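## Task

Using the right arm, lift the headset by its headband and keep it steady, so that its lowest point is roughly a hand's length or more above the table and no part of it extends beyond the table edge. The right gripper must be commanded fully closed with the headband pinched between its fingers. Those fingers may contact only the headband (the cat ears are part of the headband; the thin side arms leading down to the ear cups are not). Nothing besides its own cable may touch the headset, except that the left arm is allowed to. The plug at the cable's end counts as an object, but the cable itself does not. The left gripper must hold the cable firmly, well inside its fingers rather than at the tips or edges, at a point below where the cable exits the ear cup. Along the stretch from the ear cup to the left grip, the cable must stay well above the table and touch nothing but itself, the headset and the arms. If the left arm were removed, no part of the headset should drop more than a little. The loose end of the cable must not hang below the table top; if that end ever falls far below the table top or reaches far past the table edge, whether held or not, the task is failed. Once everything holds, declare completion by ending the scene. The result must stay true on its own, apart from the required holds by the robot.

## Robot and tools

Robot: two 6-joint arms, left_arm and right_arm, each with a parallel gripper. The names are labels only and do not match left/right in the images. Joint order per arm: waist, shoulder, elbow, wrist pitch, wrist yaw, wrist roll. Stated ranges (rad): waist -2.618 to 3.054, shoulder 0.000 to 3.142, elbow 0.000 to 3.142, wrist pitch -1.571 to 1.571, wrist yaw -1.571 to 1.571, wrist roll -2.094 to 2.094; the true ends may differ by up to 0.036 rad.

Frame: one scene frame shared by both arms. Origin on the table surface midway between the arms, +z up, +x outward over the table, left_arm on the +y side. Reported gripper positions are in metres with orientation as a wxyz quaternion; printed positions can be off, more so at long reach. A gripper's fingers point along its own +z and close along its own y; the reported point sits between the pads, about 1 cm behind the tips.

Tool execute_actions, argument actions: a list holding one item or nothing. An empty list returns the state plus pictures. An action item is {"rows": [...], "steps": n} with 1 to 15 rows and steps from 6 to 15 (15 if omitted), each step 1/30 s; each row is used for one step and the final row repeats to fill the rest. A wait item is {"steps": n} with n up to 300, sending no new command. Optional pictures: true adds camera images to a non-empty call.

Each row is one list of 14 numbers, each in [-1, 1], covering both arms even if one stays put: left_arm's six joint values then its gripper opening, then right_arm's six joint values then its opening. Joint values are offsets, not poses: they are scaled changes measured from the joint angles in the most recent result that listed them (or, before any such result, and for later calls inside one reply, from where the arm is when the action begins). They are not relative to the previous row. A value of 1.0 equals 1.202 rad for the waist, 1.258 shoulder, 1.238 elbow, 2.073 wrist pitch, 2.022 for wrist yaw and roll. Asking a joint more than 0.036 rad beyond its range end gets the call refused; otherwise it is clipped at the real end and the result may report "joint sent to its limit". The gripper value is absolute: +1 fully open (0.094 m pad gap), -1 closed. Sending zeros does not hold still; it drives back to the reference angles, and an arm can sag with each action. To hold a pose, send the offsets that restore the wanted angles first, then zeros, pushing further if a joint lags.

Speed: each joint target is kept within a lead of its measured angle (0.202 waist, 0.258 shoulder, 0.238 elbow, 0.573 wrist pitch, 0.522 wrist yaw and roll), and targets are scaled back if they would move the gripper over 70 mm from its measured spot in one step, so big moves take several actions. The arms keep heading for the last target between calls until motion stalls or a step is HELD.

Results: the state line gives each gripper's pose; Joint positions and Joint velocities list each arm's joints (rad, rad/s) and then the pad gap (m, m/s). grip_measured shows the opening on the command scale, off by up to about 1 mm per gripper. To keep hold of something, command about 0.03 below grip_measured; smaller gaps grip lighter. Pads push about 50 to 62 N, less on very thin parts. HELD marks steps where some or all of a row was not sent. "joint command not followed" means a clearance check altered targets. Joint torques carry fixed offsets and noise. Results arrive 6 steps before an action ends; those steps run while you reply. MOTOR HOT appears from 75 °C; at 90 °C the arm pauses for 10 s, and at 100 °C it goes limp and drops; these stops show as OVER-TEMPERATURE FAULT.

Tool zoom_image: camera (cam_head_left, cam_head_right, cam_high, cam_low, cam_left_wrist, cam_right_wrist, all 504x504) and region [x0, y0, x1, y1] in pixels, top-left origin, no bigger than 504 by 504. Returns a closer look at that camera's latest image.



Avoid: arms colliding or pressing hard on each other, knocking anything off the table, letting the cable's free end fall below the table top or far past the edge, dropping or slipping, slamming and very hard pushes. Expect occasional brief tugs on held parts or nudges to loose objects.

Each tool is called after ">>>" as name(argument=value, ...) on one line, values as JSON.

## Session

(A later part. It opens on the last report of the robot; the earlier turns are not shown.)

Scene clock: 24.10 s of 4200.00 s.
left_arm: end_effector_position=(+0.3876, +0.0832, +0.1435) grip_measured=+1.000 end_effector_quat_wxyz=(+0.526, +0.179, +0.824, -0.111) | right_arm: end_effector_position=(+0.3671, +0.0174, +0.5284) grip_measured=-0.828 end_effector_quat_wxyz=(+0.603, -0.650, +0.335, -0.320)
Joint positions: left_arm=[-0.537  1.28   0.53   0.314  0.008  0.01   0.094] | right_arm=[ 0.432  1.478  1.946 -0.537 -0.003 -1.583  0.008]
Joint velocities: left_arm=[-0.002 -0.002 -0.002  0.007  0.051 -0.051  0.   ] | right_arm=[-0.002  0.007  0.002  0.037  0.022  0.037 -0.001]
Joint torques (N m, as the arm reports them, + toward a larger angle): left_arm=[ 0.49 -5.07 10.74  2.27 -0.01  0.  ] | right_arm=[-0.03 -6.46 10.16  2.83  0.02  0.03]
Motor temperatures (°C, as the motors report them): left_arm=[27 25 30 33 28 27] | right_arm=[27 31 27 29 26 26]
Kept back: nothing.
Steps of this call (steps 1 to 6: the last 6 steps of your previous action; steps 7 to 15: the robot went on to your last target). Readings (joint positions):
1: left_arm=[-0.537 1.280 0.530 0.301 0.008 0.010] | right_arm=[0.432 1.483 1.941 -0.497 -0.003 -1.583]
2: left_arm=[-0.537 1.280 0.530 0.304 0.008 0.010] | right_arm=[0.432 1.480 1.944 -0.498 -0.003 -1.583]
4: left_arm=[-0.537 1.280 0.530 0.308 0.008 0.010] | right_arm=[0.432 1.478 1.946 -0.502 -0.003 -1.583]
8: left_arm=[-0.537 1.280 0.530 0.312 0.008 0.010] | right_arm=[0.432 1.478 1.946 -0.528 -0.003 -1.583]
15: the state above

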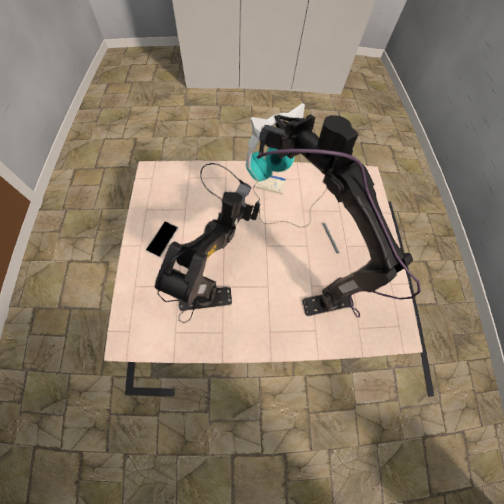

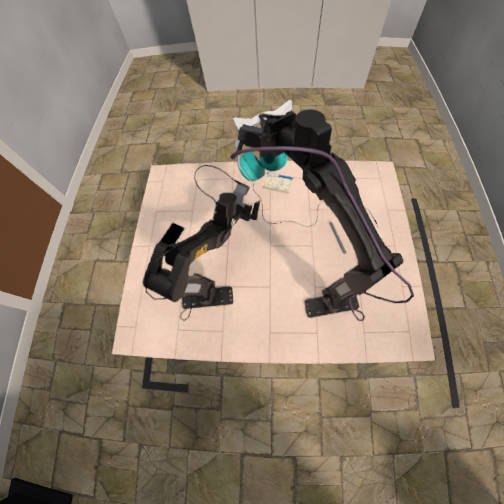

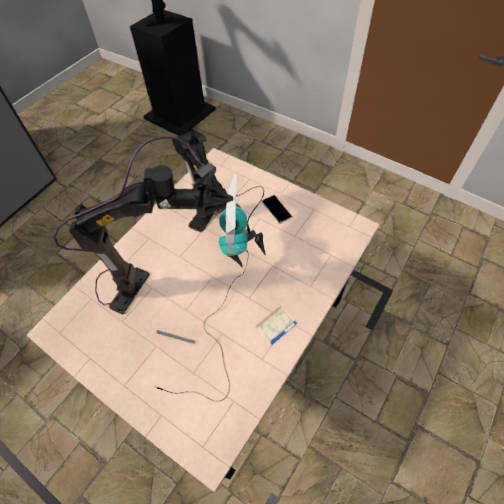

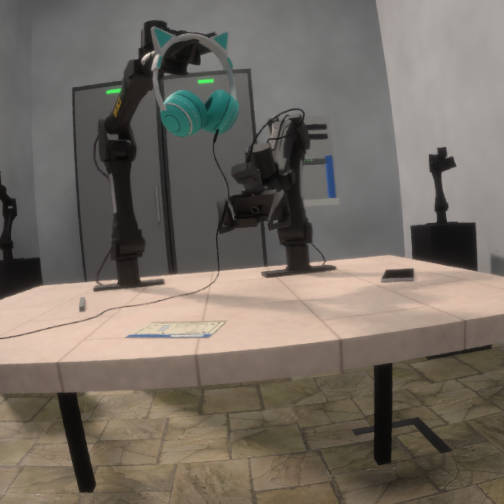

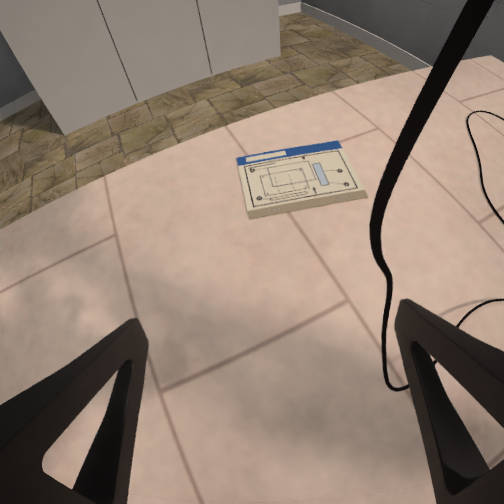

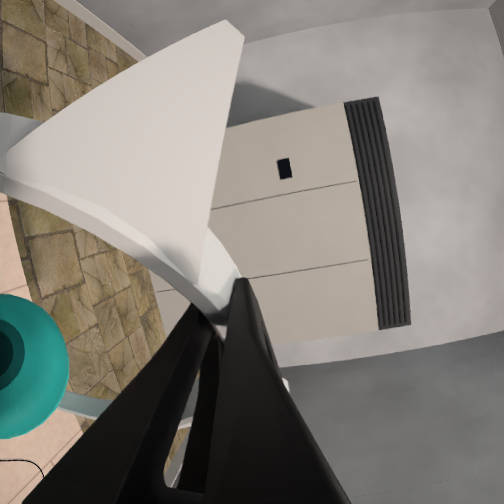

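>>> execute_actions(actions=[{"rows":[[-0.03,0,0.01,0,0,0,1,0,-0.01,0.008,0.03,0,0,-1],[-0.06,0,0.01,0,0,0,1,0,-0.01,0.008,0.03,0,0,-1],[-0.085,0,0.01,0,0,0,1,0,-0.01,0.008,0.03,0,0,-1],[-0.085,0,0.01,0,0,0,1,0,-0.01,0.008,0.03,0,0,-1],[-0.085,0.03,0.035,0,0,0,1,0,-0.01,0.008,0.03,0,0,-1],[-0.085,0.06,0.06,0,0,0,1,0,-0.01,0.008,0.03,0,0,-1],[-0.085,0.09,0.085,0,0,0,1,0,-0.01,0.008,0.03,0,0,-1],[-0.085,0.105,0.1,0,0,0,1,0,-0.01,0.008,0.03,0,0,-1]],"steps":15}])

>>> execute_actions(actions=[{"steps":12}], pictures=true)

Scene clock: 25.23 s of 4200.00 s.
left_arm: end_effector_position=(+0.3865, +0.0385, +0.1370) grip_measured=+1.000 end_effector_quat_wxyz=(+0.508, +0.223, +0.821, -0.135) | right_arm: end_effector_position=(+0.3670, +0.0173, +0.5269) grip_measured=-0.828 end_effector_quat_wxyz=(-0.600, +0.652, -0.335, +0.319)
Joint positions: left_arm=[-0.638  1.381  0.602  0.314  0.009  0.01   0.094] | right_arm=[ 0.432  1.478  1.946 -0.543 -0.003 -1.585  0.008]
Joint velocities: left_arm=[ 0.022  0.735  0.535  0.037 -0.007 -0.037  0.   ] | right_arm=[-0.012 -0.012  0.002 -0.037 -0.037 -0.007 -0.   ]
Joint torques (N m, as the arm reports them, + toward a larger angle): left_arm=[-0.01 -7.29  9.19  2.12 -0.03  0.  ] | right_arm=[ 0.   -5.87  8.21  2.88  0.04  0.01]
Motor temperatures (°C, as the motors report them): left_arm=[27 25 31 34 28 27] | right_arm=[27 31 28 29 26 26]
Steps of this call (steps 1 to 15: the robot went on to your last target; steps 16 to 25: nothing new was sent; steps 26 to 34: the first 9 steps of this action). Readings (joint positions):
26: left_arm=[-0.540 1.280 0.530 0.314 0.007 0.010] | right_arm=[0.432 1.478 1.946 -0.539 -0.003 -1.584]
27: left_arm=[-0.551 1.280 0.530 0.314 0.005 0.010] | right_arm=[0.432 1.478 1.946 -0.539 -0.003 -1.584]
29: left_arm=[-0.597 1.280 0.530 0.314 0.004 0.010] | right_arm=[0.432 1.478 1.946 -0.541 -0.003 -1.585]
33: left_arm=[-0.638 1.353 0.581 0.314 0.009 0.010] | right_arm=[0.432 1.478 1.946 -0.543 -0.003 -1.585]
34: the state above

Scene clock: 25.63 s of 4200.00 s.
left_arm: end_effector_position=(+0.3915, +0.0357, +0.1342) grip_measured=+1.000 end_effector_quat_wxyz=(+0.504, +0.223, +0.824, -0.134) | right_arm: end_effector_position=(+0.3670, +0.0173, +0.5268) grip_measured=-0.828 end_effector_quat_wxyz=(-0.600, +0.652, -0.335, +0.319)
Joint positions: left_arm=[-0.638  1.412  0.623  0.314  0.009  0.01   0.094] | right_arm=[ 0.432  1.478  1.946 -0.544 -0.003 -1.586  0.008]
Joint velocities: left_arm=[-0.017 -0.007  0.002  0.022 -0.081  0.051  0.   ] | right_arm=[-0.007 -0.012 -0.007 -0.051 -0.007  0.007 -0.   ]
Joint torques (N m, as the arm reports them, + toward a larger angle): left_arm=[-0.06 -6.41 10.37  2.14 -0.02  0.01] | right_arm=[ 0.01 -5.83  8.25  2.86  0.02  0.03]
Motor temperatures (°C, as the motors report them): left_arm=[27 25 31 34 28 27] | right_arm=[27 31 28 29 26 26]
Kept back: nothing.
Steps of this call (steps 1 to 6: the last 6 steps of your previous action; steps 7 to 12: the robot went on to your last target). Readings (joint positions):
1: left_arm=[-0.638 1.400 0.616 0.314 0.009 0.010] | right_arm=[0.432 1.478 1.946 -0.543 -0.003 -1.586]
2: left_arm=[-0.638 1.410 0.622 0.314 0.009 0.010] | right_arm=[0.432 1.478 1.946 -0.544 -0.003 -1.586]
4: left_arm=[-0.638 1.412 0.623 0.314 0.009 0.010] | right_arm=[0.432 1.478 1.946 -0.544 -0.003 -1.586]
8: left_arm=[-0.638 1.412 0.623 0.314 0.009 0.010] | right_arm=[0.432 1.478 1.946 -0.544 -0.003 -1.586]
12: the state above

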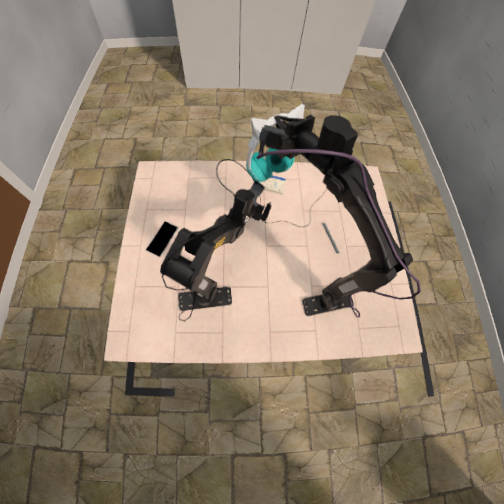

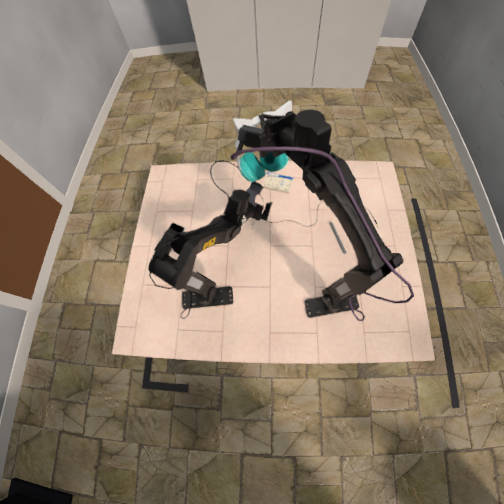

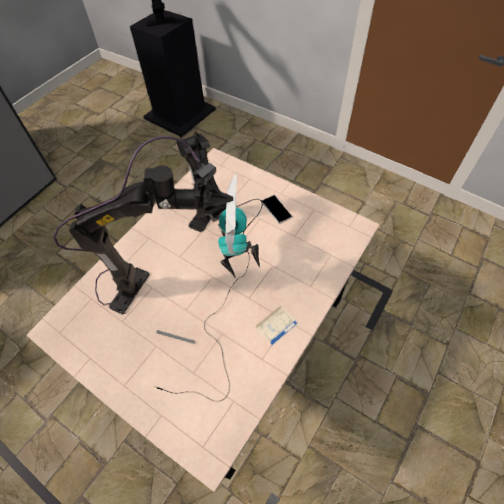

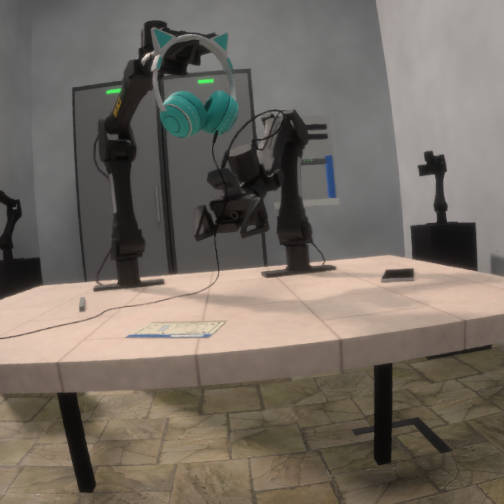

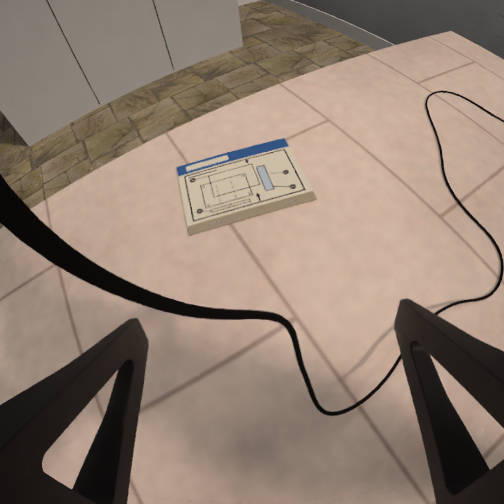

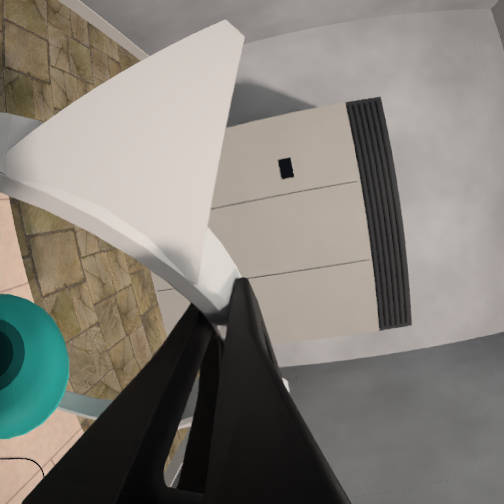

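>>> execute_actions(actions=[{"rows":[[0,0,0.01,0,0,0,0.5,0,-0.005,0.01,0.02,0,0,-1],[0,0,0.01,0,0,0,0,0,-0.005,0.01,0.02,0,0,-1],[0,0,0.01,0,0,0,-0.5,0,-0.005,0.01,0.02,0,0,-1],[0,0,0.01,0,0,0,-1,0,-0.005,0.01,0.02,0,0,-1]],"steps":15}])

>>> execute_actions(actions=[{"steps":20}], pictures=true)

Scene clock: 26.17 s of 4200.00 s.
left_arm: end_effector_position=(+0.3915, +0.0357, +0.1342) grip_measured=-0.974 end_effector_quat_wxyz=(+0.504, +0.223, +0.824, -0.134) | right_arm: end_effector_position=(+0.3665, +0.0170, +0.5211) grip_measured=-0.828 end_effector_quat_wxyz=(-0.592, +0.660, -0.338, +0.316)
Joint positions: left_arm=[-0.638  1.412  0.623  0.314  0.009  0.01   0.001] | right_arm=[ 0.432  1.478  1.946 -0.567 -0.003 -1.587  0.008]
Joint velocities: left_arm=[ 0.002 -0.017 -0.002 -0.095  0.007 -0.037 -0.008] | right_arm=[-0.002 -0.002 -0.002 -0.066  0.022  0.037 -0.   ]
Joint torques (N m, as the arm reports them, + toward a larger angle): left_arm=[ 0.05 -6.37  8.71  2.14 -0.03  0.01] | right_arm=[-0.02 -5.37  8.46  2.85  0.02  0.01]
Motor temperatures (°C, as the motors report them): left_arm=[27 25 31 34 28 27] | right_arm=[27 30 28 29 26 26]
Steps of this call (steps 1 to 7: the robot went on to your last target; steps 8 to 16: the first 9 steps of this action). Readings (joint positions):
8: left_arm=[-0.638 1.412 0.623 0.314 0.009 0.010] | right_arm=[0.432 1.478 1.946 -0.546 -0.003 -1.586]
9: left_arm=[-0.638 1.412 0.623 0.314 0.009 0.010] | right_arm=[0.432 1.478 1.946 -0.549 -0.003 -1.586]
11: left_arm=[-0.638 1.412 0.623 0.314 0.009 0.010] | right_arm=[0.432 1.478 1.946 -0.556 -0.003 -1.587]
15: left_arm=[-0.638 1.412 0.623 0.314 0.009 0.010] | right_arm=[0.432 1.478 1.946 -0.566 -0.003 -1.587]
16: the state above

Scene clock: 26.83 s of 4200.00 s.
left_arm: end_effector_position=(+0.3915, +0.0357, +0.1342) grip_measured=-0.977 end_effector_quat_wxyz=(+0.504, +0.223, +0.824, -0.134) | right_arm: end_effector_position=(+0.3665, +0.0170, +0.5206) grip_measured=-0.828 end_effector_quat_wxyz=(-0.592, +0.660, -0.338, +0.316)
Joint positions: left_arm=[-0.638  1.412  0.623  0.314  0.009  0.01   0.001] | right_arm=[ 0.432  1.478  1.946 -0.569 -0.003 -1.588  0.008]
Joint velocities: left_arm=[-0.007  0.007 -0.002 -0.11   0.007  0.022  0.   ] | right_arm=[ 0.002  0.002  0.002  0.007 -0.037  0.051 -0.   ]
Joint torques (N m, as the arm reports them, + toward a larger angle): left_arm=[ 0.07 -6.32  8.64  2.14 -0.03  0.01] | right_arm=[-0.03 -5.38  8.4   2.87  0.03  0.02]
Motor temperatures (°C, as the motors report them): left_arm=[27 25 31 34 28 27] | right_arm=[27 30 28 29 26 26]
Kept back: nothing.
Steps of this call (steps 1 to 6: the last 6 steps of your previous action; steps 7 to 15: the robot went on to your last target; steps 16 to 20: nothing new was sent). Readings (joint positions):
1: left_arm=[-0.638 1.412 0.623 0.314 0.009 0.010] | right_arm=[0.432 1.478 1.946 -0.568 -0.003 -1.587]
2: left_arm=[-0.638 1.412 0.623 0.314 0.009 0.010] | right_arm=[0.432 1.478 1.946 -0.568 -0.003 -1.588]
4: left_arm=[-0.638 1.412 0.623 0.314 0.009 0.010] | right_arm=[0.432 1.478 1.946 -0.568 -0.003 -1.588]
8: left_arm=[-0.638 1.412 0.623 0.314 0.009 0.010] | right_arm=[0.432 1.478 1.946 -0.569 -0.003 -1.588]
20: the state above
All arms were judged still, so your last target was given up. Only a new action makes them travel on or press farther. Fingers that are still opening or closing keep moving.

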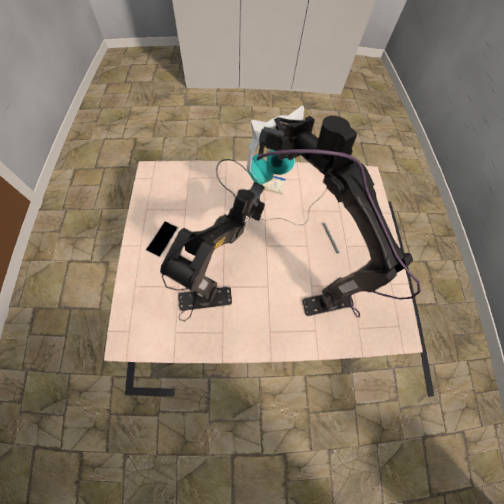

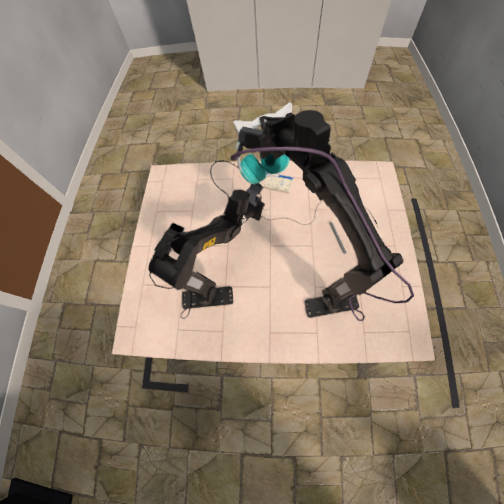

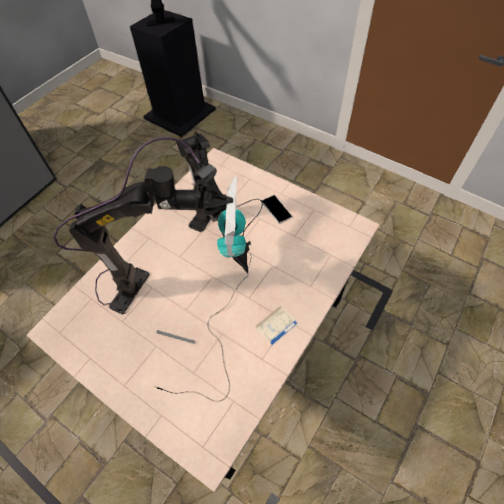

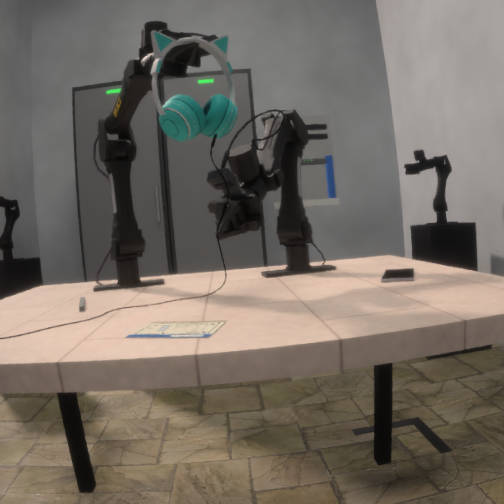

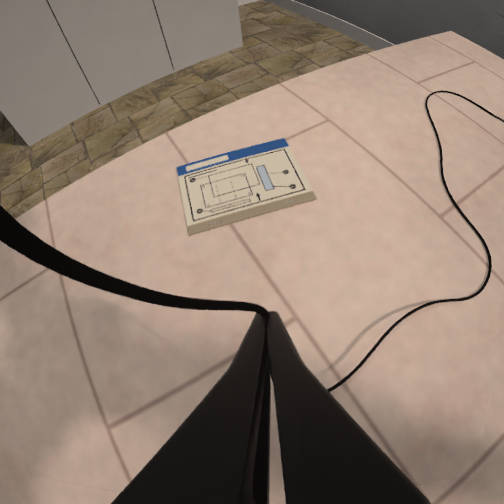

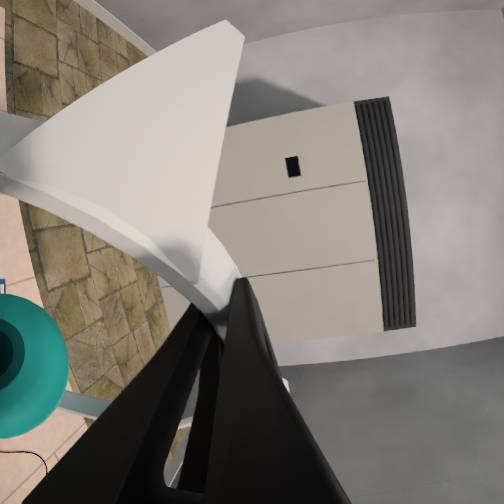

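>>> execute_actions(actions=[{"rows":[[0,0,0.01,0,0,0,-0.3,0,-0.005,0.012,0.035,0,0,-1],[0,0,0.01,0,0,0,-0.3,0,-0.005,0.012,0.035,0,0,-1],[0,0,0.01,0,0,0,-0.3,0,-0.005,0.012,0.035,0,0,-1],[0,0.025,0.03,0,0,0,-0.3,0,-0.005,0.012,0.035,0,0,-1],[0,0.05,0.05,0,0,0,-0.3,0,-0.005,0.012,0.035,0,0,-1],[0,0.075,0.075,0,0,0,-0.3,0,-0.005,0.012,0.035,0,0,-1]],"steps":15}])

>>> execute_actions(actions=[{"steps":10}], pictures=true)

Scene clock: 27.47 s of 4200.00 s.
left_arm: end_effector_position=(+0.4052, +0.0280, +0.1244) grip_measured=-0.302 end_effector_quat_wxyz=(+0.492, +0.225, +0.831, -0.131) | right_arm: end_effector_position=(+0.3665, +0.0170, +0.5206) grip_measured=-0.828 end_effector_quat_wxyz=(-0.591, +0.661, -0.338, +0.316)
Joint positions: left_arm=[-0.638  1.5    0.682  0.314  0.009  0.01   0.033] | right_arm=[ 0.432  1.478  1.946 -0.569 -0.003 -1.59   0.008]
Joint velocities: left_arm=[ 0.002  0.227  0.129 -0.022  0.022 -0.066  0.   ] | right_arm=[-0.002 -0.002  0.007  0.066 -0.022  0.007 -0.001]
Joint torques (N m, as the arm reports them, + toward a larger angle): left_arm=[ 0.01 -8.12  9.74  2.1  -0.03  0.  ] | right_arm=[-0.05 -5.38  8.68  2.91  0.03  0.06]
Motor temperatures (°C, as the motors report them): left_arm=[27 25 31 34 28 27] | right_arm=[27 30 28 30 26 26]
Steps of this call (steps 1 to 10: nothing new was sent; steps 11 to 19: the first 9 steps of this action). Readings (joint positions):
11: left_arm=[-0.638 1.412 0.623 0.314 0.009 0.010] | right_arm=[0.432 1.478 1.946 -0.569 -0.003 -1.588]
12: left_arm=[-0.638 1.412 0.623 0.314 0.009 0.010] | right_arm=[0.432 1.478 1.946 -0.569 -0.003 -1.588]
14: left_arm=[-0.638 1.415 0.623 0.315 0.009 0.010] | right_arm=[0.432 1.478 1.946 -0.569 -0.003 -1.589]
18: left_arm=[-0.638 1.488 0.675 0.314 0.009 0.010] | right_arm=[0.432 1.478 1.946 -0.569 -0.003 -1.590]
19: the state above

Scene clock: 27.80 s of 4200.00 s.
left_arm: end_effector_position=(+0.4057, +0.0277, +0.1227) grip_measured=-0.302 end_effector_quat_wxyz=(+0.490, +0.225, +0.832, -0.130) | right_arm: end_effector_position=(+0.3665, +0.0170, +0.5206) grip_measured=-0.828 end_effector_quat_wxyz=(-0.591, +0.661, -0.337, +0.316)
Joint positions: left_arm=[-0.638  1.506  0.684  0.314  0.009  0.01   0.033] | right_arm=[ 0.432  1.478  1.946 -0.569 -0.003 -1.59   0.008]
Joint velocities: left_arm=[ 0.002 -0.012 -0.002 -0.007  0.022  0.022  0.001] | right_arm=[ 0.002  0.007  0.012 -0.022  0.022 -0.022  0.   ]
Joint torques (N m, as the arm reports them, + toward a larger angle): left_arm=[-0.04 -7.2  10.32  2.12 -0.03  0.01] | right_arm=[ 0.   -5.33  8.71  2.92  0.03  0.03]
Motor temperatures (°C, as the motors report them): left_arm=[27 25 31 34 28 27] | right_arm=[27 30 28 30 26 26]
Kept back: nothing.
Steps of this call (steps 1 to 6: the last 6 steps of your previous action; steps 7 to 10: the robot went on to your last target). Readings (joint positions):
1: left_arm=[-0.638 1.505 0.684 0.314 0.009 0.010] | right_arm=[0.432 1.478 1.946 -0.569 -0.003 -1.590]
2: left_arm=[-0.638 1.506 0.684 0.314 0.009 0.010] | right_arm=[0.432 1.478 1.946 -0.569 -0.003 -1.590]
4: left_arm=[-0.638 1.506 0.684 0.314 0.009 0.010] | right_arm=[0.432 1.478 1.946 -0.569 -0.003 -1.590]
8: left_arm=[-0.638 1.506 0.684 0.314 0.009 0.010] | right_arm=[0.432 1.478 1.946 -0.569 -0.003 -1.590]
10: the state above

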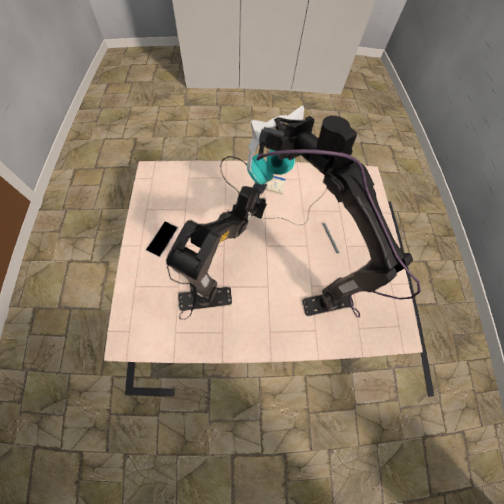

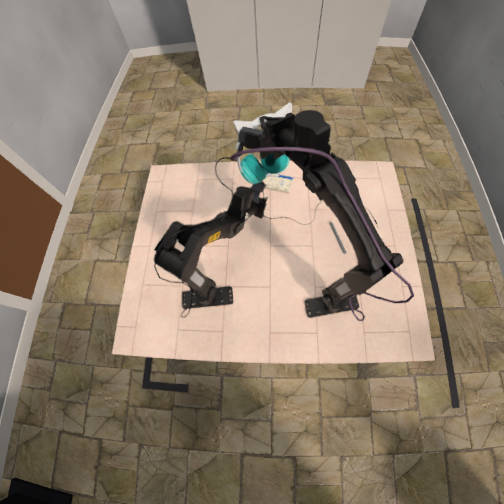

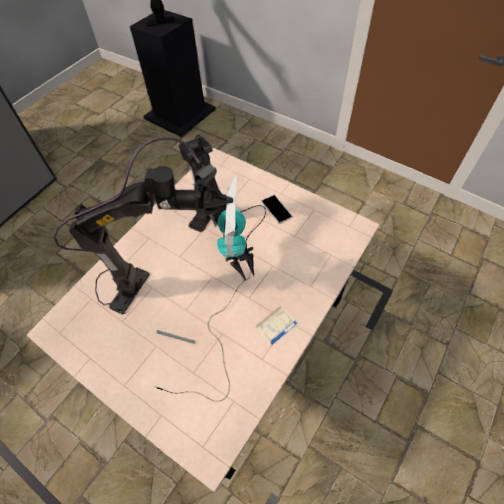

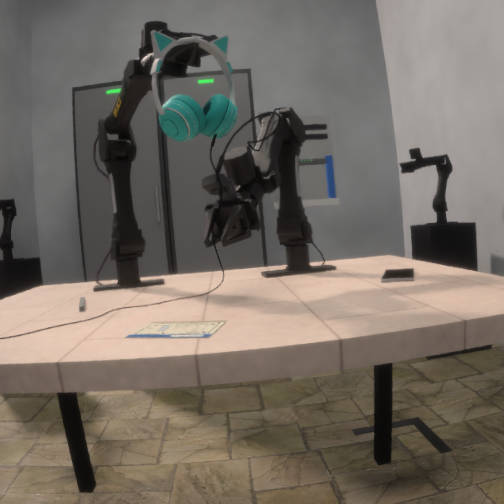

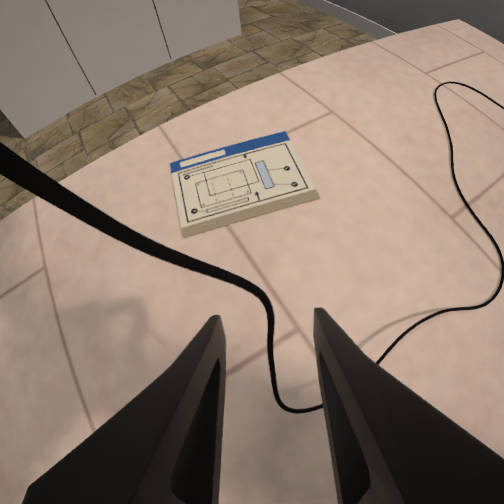

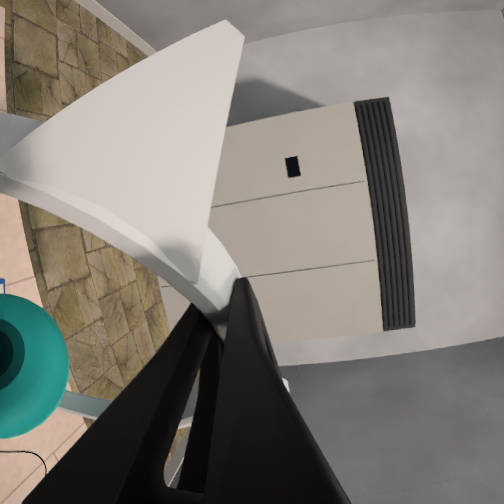

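>>> zoom_image(camera="cam_low", region=[170, 120, 300, 300])

>>> zoom_image(camera="cam_high", region=[190, 190, 310, 330])

Region (170, 120, 300, 300) of cam_low's 504x504 image, scaled by 2.800, with more detail than that image has.

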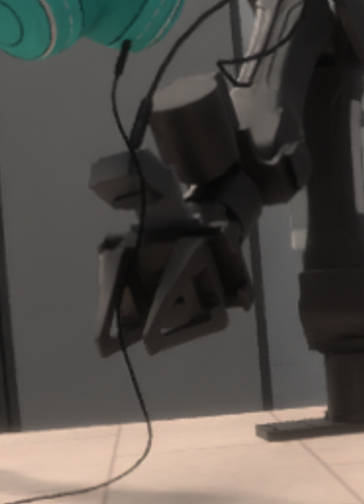

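Region (190, 190, 310, 330) of cam_high's 504x504 image, scaled by 3.600, with more detail than that image has; it fills the left 432 columns of this view, and the rest is white.

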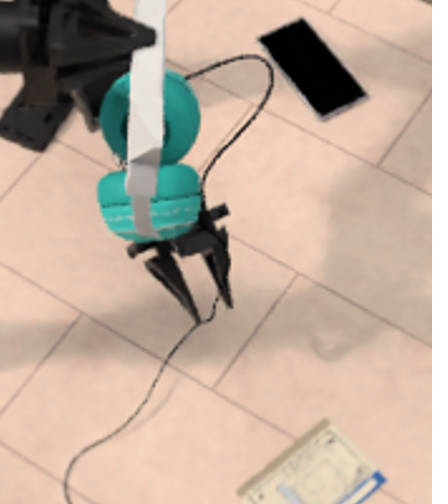

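>>> execute_actions(actions=[{"rows":[[0,0,0.01,0,0,0,-0.6,0,-0.005,0.012,0.03,0,0,-1],[0,0,0.01,0,0,0,-1,0,-0.005,0.012,0.03,0,0,-1]],"steps":15}])

>>> execute_actions(actions=[{"steps":12}], pictures=true)

>>> zoom_image(camera="cam_low", region=[170, 120, 300, 300])

Scene clock: 28.83 s of 4200.00 s.
left_arm: end_effector_position=(+0.4057, +0.0277, +0.1227) grip_measured=-0.976 end_effector_quat_wxyz=(+0.490, +0.225, +0.832, -0.130) | right_arm: end_effector_position=(+0.3664, +0.0170, +0.5196) grip_measured=-0.828 end_effector_quat_wxyz=(-0.590, +0.662, -0.337, +0.316)
Joint positions: left_arm=[-0.638  1.506  0.684  0.314  0.009  0.01   0.001] | right_arm=[ 0.432  1.478  1.946 -0.573 -0.003 -1.592  0.008]
Joint velocities: left_arm=[-0.007  0.002 -0.002  0.022  0.007 -0.022 -0.   ] | right_arm=[ 0.002 -0.007  0.002 -0.037  0.037 -0.051  0.   ]
Joint torques (N m, as the arm reports them, + toward a larger angle): left_arm=[ 0.   -7.33  8.55  2.12 -0.02  0.  ] | right_arm=[-0.06 -5.41  8.73  2.85  0.04  0.02]
Motor temperatures (°C, as the motors report them): left_arm=[27 25 31 34 28 27] | right_arm=[27 30 28 30 26 26]
Steps of this call (steps 1 to 15: the robot went on to your last target; steps 16 to 22: nothing new was sent; steps 23 to 31: the first 9 steps of this action). Readings (joint positions):
23: left_arm=[-0.638 1.506 0.684 0.314 0.009 0.010] | right_arm=[0.432 1.478 1.946 -0.569 -0.003 -1.590]
24: left_arm=[-0.638 1.506 0.684 0.314 0.009 0.010] | right_arm=[0.432 1.478 1.946 -0.570 -0.003 -1.591]
26: left_arm=[-0.638 1.506 0.684 0.314 0.009 0.010] | right_arm=[0.432 1.478 1.946 -0.571 -0.003 -1.591]
30: left_arm=[-0.638 1.506 0.684 0.314 0.009 0.010] | right_arm=[0.432 1.478 1.946 -0.573 -0.003 -1.592]
31: the state above

Scene clock: 29.23 s of 4200.00 s.
left_arm: end_effector_position=(+0.4057, +0.0277, +0.1227) grip_measured=-0.976 end_effector_quat_wxyz=(+0.490, +0.225, +0.832, -0.130) | right_arm: end_effector_position=(+0.3664, +0.0170, +0.5195) grip_measured=-0.828 end_effector_quat_wxyz=(-0.590, +0.662, -0.337, +0.316)
Joint positions: left_arm=[-0.638  1.506  0.684  0.314  0.009  0.01   0.001] | right_arm=[ 0.432  1.478  1.946 -0.573 -0.003 -1.592  0.008]
Joint velocities: left_arm=[-0.002 -0.007 -0.017 -0.051  0.007 -0.007 -0.001] | right_arm=[-0.002  0.002  0.002 -0.022  0.081 -0.066  0.   ]
Joint torques (N m, as the arm reports them, + toward a larger angle): left_arm=[ 0.04 -7.31  8.57  2.12 -0.03  0.  ] | right_arm=[-0.02 -5.38  8.62  2.86  0.02  0.02]
Motor temperatures (°C, as the motors report them): left_arm=[27 25 31 34 28 27] | right_arm=[27 30 28 30 26 26]
Kept back: nothing.
Steps of this call (steps 1 to 6: the last 6 steps of your previous action; steps 7 to 12: the robot went on to your last target). Readings (joint positions):
1: left_arm=[-0.638 1.506 0.684 0.314 0.009 0.010] | right_arm=[0.432 1.478 1.946 -0.573 -0.003 -1.592]
2: left_arm=[-0.638 1.506 0.684 0.314 0.009 0.010] | right_arm=[0.432 1.478 1.946 -0.573 -0.003 -1.592]
4: left_arm=[-0.638 1.506 0.684 0.314 0.009 0.010] | right_arm=[0.432 1.478 1.946 -0.573 -0.003 -1.592]
8: left_arm=[-0.638 1.506 0.684 0.314 0.009 0.010] | right_arm=[0.432 1.478 1.946 -0.573 -0.003 -1.592]
12: the state above

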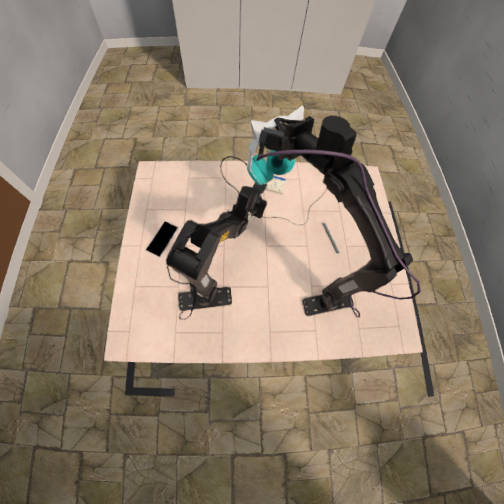

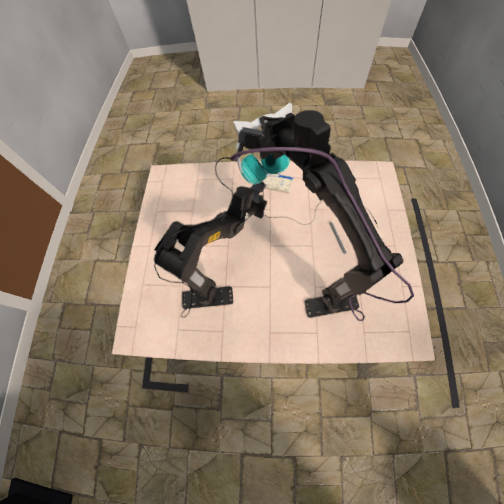

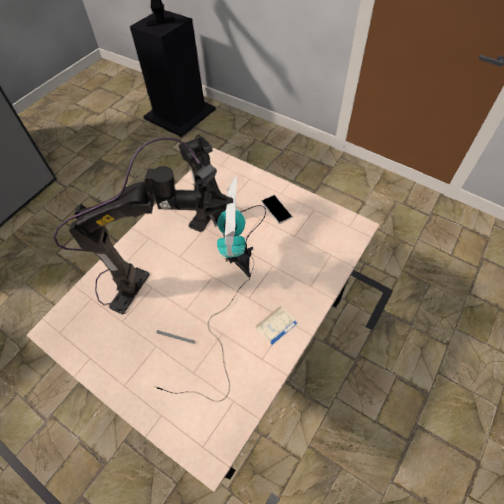

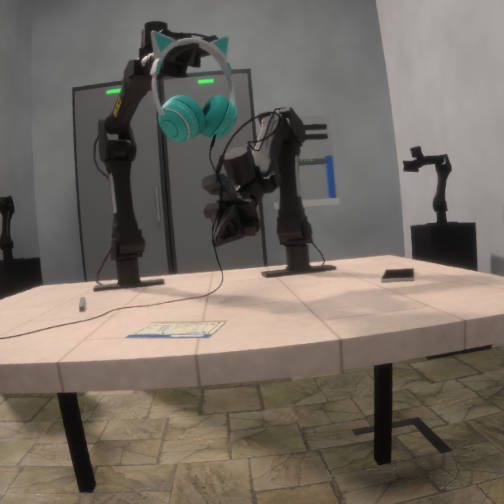

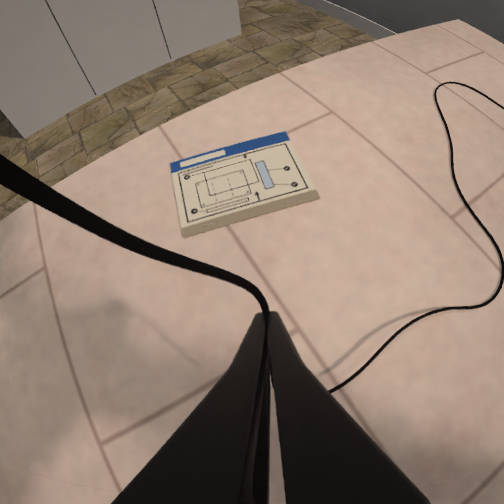

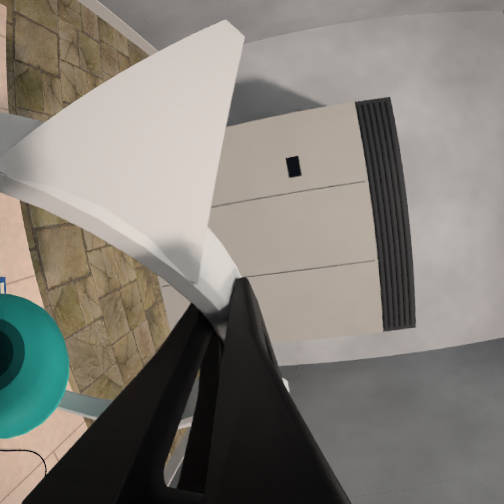

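Region (170, 120, 300, 300) of cam_low's 504x504 image, scaled by 2.800, with more detail than that image has.

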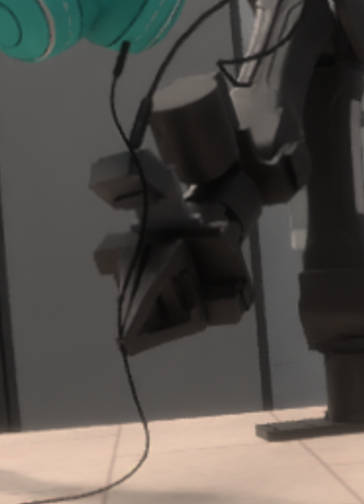

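>>> execute_actions(actions=[{"rows":[[0,0,0.01,0,0,0,-0.2,0,-0.005,0.012,0.03,0,0,-1],[0,0,0.01,0,0,0,0,0,-0.005,0.012,0.03,0,0,-1],[0,0,0.01,0,0,0,0,0,-0.005,0.012,0.03,0,0,-1],[0,0,0.01,0.03,0,0,0,0,-0.005,0.012,0.03,0,0,-1],[0,0.01,0.01,0.06,0,0,0,0,-0.005,0.012,0.03,0,0,-1],[0,0.02,0.01,0.09,0,0,0,0,-0.005,0.012,0.03,0,0,-1],[0,0.03,0.01,0.12,0,0,0,0,-0.005,0.012,0.03,0,0,-1],[0,0.04,0.01,0.15,0,0,0,0,-0.005,0.012,0.03,0,0,-1],[0,0.05,0.01,0.18,0,0,0,0,-0.005,0.012,0.03,0,0,-1],[0,0.06,0.01,0.2,0,0,0,0,-0.005,0.012,0.03,0,0,-1]],"steps":15}])

>>> execute_actions(actions=[{"steps":15}], pictures=true)

>>> zoom_image(camera="cam_low", region=[170, 120, 300, 300])

Scene clock: 33.10 s of 4200.00 s.
left_arm: end_effector_position=(+0.4216, +0.0187, +0.1462) grip_measured=-0.002 end_effector_quat_wxyz=(+0.545, +0.216, +0.797, -0.144) | right_arm: end_effector_position=(+0.3663, +0.0169, +0.5187) grip_measured=-0.828 end_effector_quat_wxyz=(-0.588, +0.664, -0.337, +0.316)
Joint positions: left_arm=[-0.638  1.54   0.684  0.482  0.009  0.01   0.047] | right_arm=[ 0.432  1.478  1.946 -0.576 -0.003 -1.594  0.008]
Joint velocities: left_arm=[-0.007  0.335  0.002  1.385  0.022 -0.081  0.001] | right_arm=[-0.017 -0.002  0.002 -0.081 -0.022 -0.051  0.   ]
Joint torques (N m, as the arm reports them, + toward a larger angle): left_arm=[-0.04 -6.91  8.48  2.21 -0.02 -0.01] | right_arm=[-0.05 -5.36  8.7   2.82  0.03  0.03]
Motor temperatures (°C, as the motors report them): left_arm=[27 26 31 35 28 27] | right_arm=[27 30 28 31 26 26]
Steps of this call (steps 1 to 15: the robot went on to your last target; steps 16 to 90: nothing new was sent; then 0.57 s passed at rest; steps 91 to 99: the first 9 steps of this action). Readings (joint positions):
91: left_arm=[-0.638 1.506 0.684 0.314 0.009 0.010] | right_arm=[0.432 1.478 1.946 -0.573 -0.003 -1.593]
92: left_arm=[-0.638 1.506 0.684 0.314 0.009 0.010] | right_arm=[0.432 1.478 1.946 -0.574 -0.003 -1.593]
94: left_arm=[-0.638 1.506 0.684 0.319 0.009 0.010] | right_arm=[0.432 1.478 1.946 -0.575 -0.003 -1.594]
98: left_arm=[-0.638 1.528 0.684 0.436 0.009 0.010] | right_arm=[0.432 1.478 1.946 -0.576 -0.003 -1.594]
99: the state above

Scene clock: 33.60 s of 4200.00 s.
left_arm: end_effector_position=(+0.4368, +0.0102, +0.1834) grip_measured=-0.002 end_effector_quat_wxyz=(+0.618, +0.202, +0.742, -0.163) | right_arm: end_effector_position=(+0.3663, +0.0169, +0.5187) grip_measured=-0.828 end_effector_quat_wxyz=(-0.588, +0.664, -0.337, +0.316)
Joint positions: left_arm=[-0.638  1.579  0.684  0.709  0.009  0.01   0.047] | right_arm=[ 0.432  1.478  1.946 -0.576 -0.003 -1.595  0.008]
Joint velocities: left_arm=[ 0.002 -0.032  0.002  0.022 -0.066  0.007 -0.   ] | right_arm=[-0.002  0.007 -0.007  0.022 -0.007  0.007  0.001]
Joint torques (N m, as the arm reports them, + toward a larger angle): left_arm=[ 0.02 -7.7   8.38  2.42 -0.02 -0.02] | right_arm=[-0.03 -5.37  8.69  2.83  0.    0.03]
Motor temperatures (°C, as the motors report them): left_arm=[27 26 31 35 28 27] | right_arm=[27 30 28 31 26 26]
Kept back: nothing.
Steps of this call (steps 1 to 6: the last 6 steps of your previous action; steps 7 to 15: the robot went on to your last target). Readings (joint positions):
1: left_arm=[-0.638 1.552 0.684 0.528 0.009 0.010] | right_arm=[0.432 1.478 1.946 -0.576 -0.003 -1.594]
2: left_arm=[-0.638 1.563 0.684 0.569 0.009 0.010] | right_arm=[0.432 1.478 1.946 -0.576 -0.003 -1.595]
4: left_arm=[-0.638 1.576 0.684 0.622 0.009 0.010] | right_arm=[0.432 1.478 1.946 -0.576 -0.003 -1.595]
8: left_arm=[-0.638 1.579 0.684 0.680 0.009 0.010] | right_arm=[0.432 1.478 1.946 -0.576 -0.003 -1.595]
15: the state above

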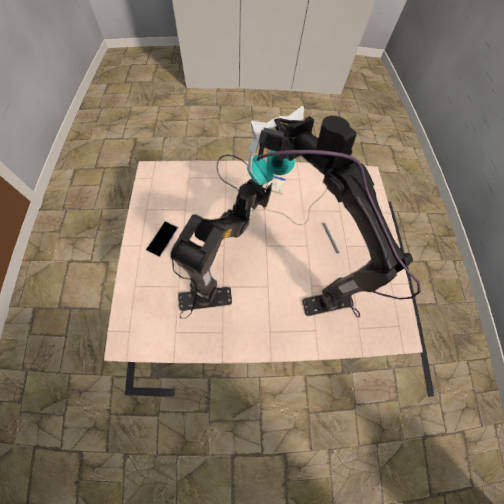

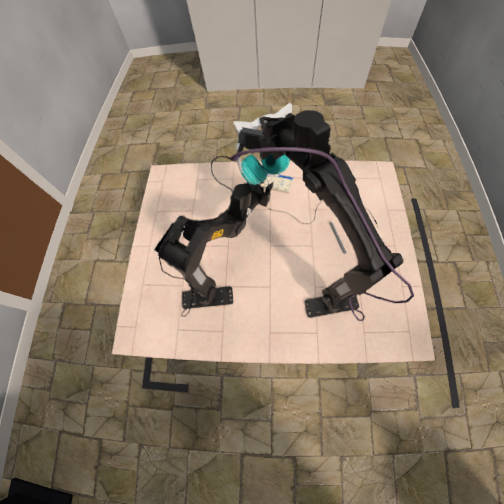

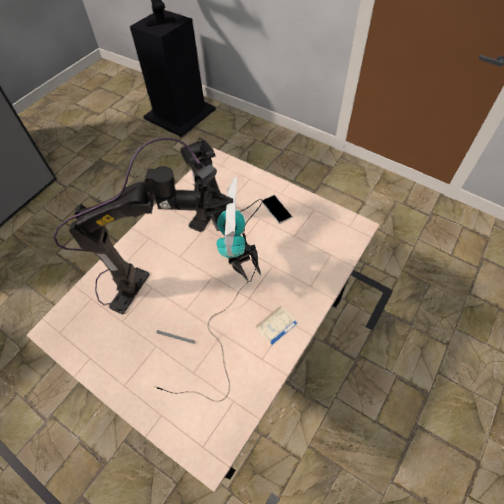

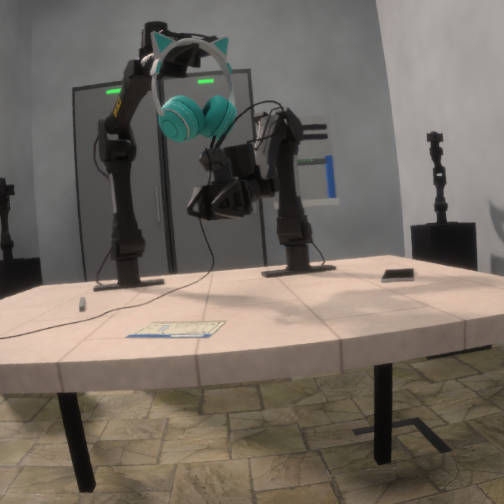

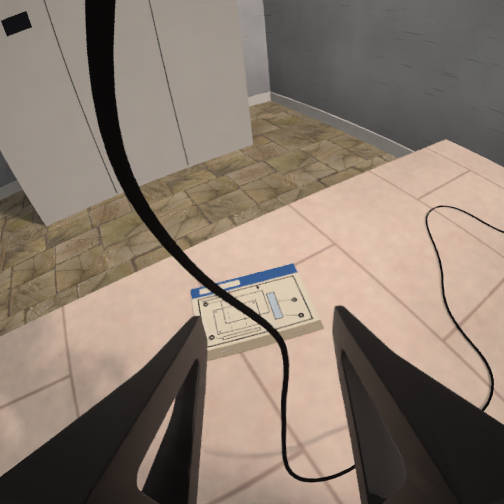

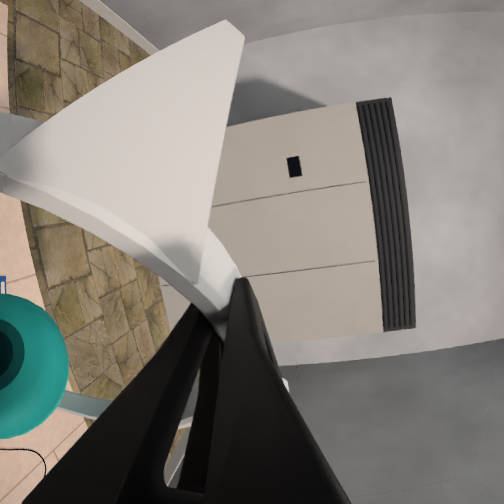

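Region (170, 120, 300, 300) of cam_low's 504x504 image, scaled by 2.800, with more detail than that image has.

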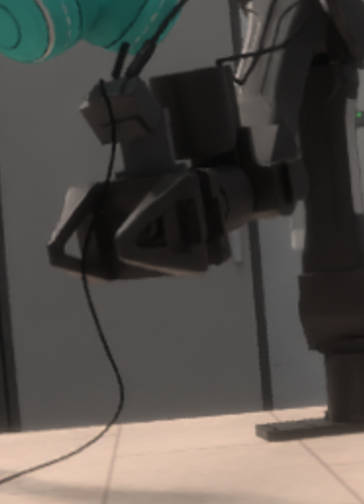

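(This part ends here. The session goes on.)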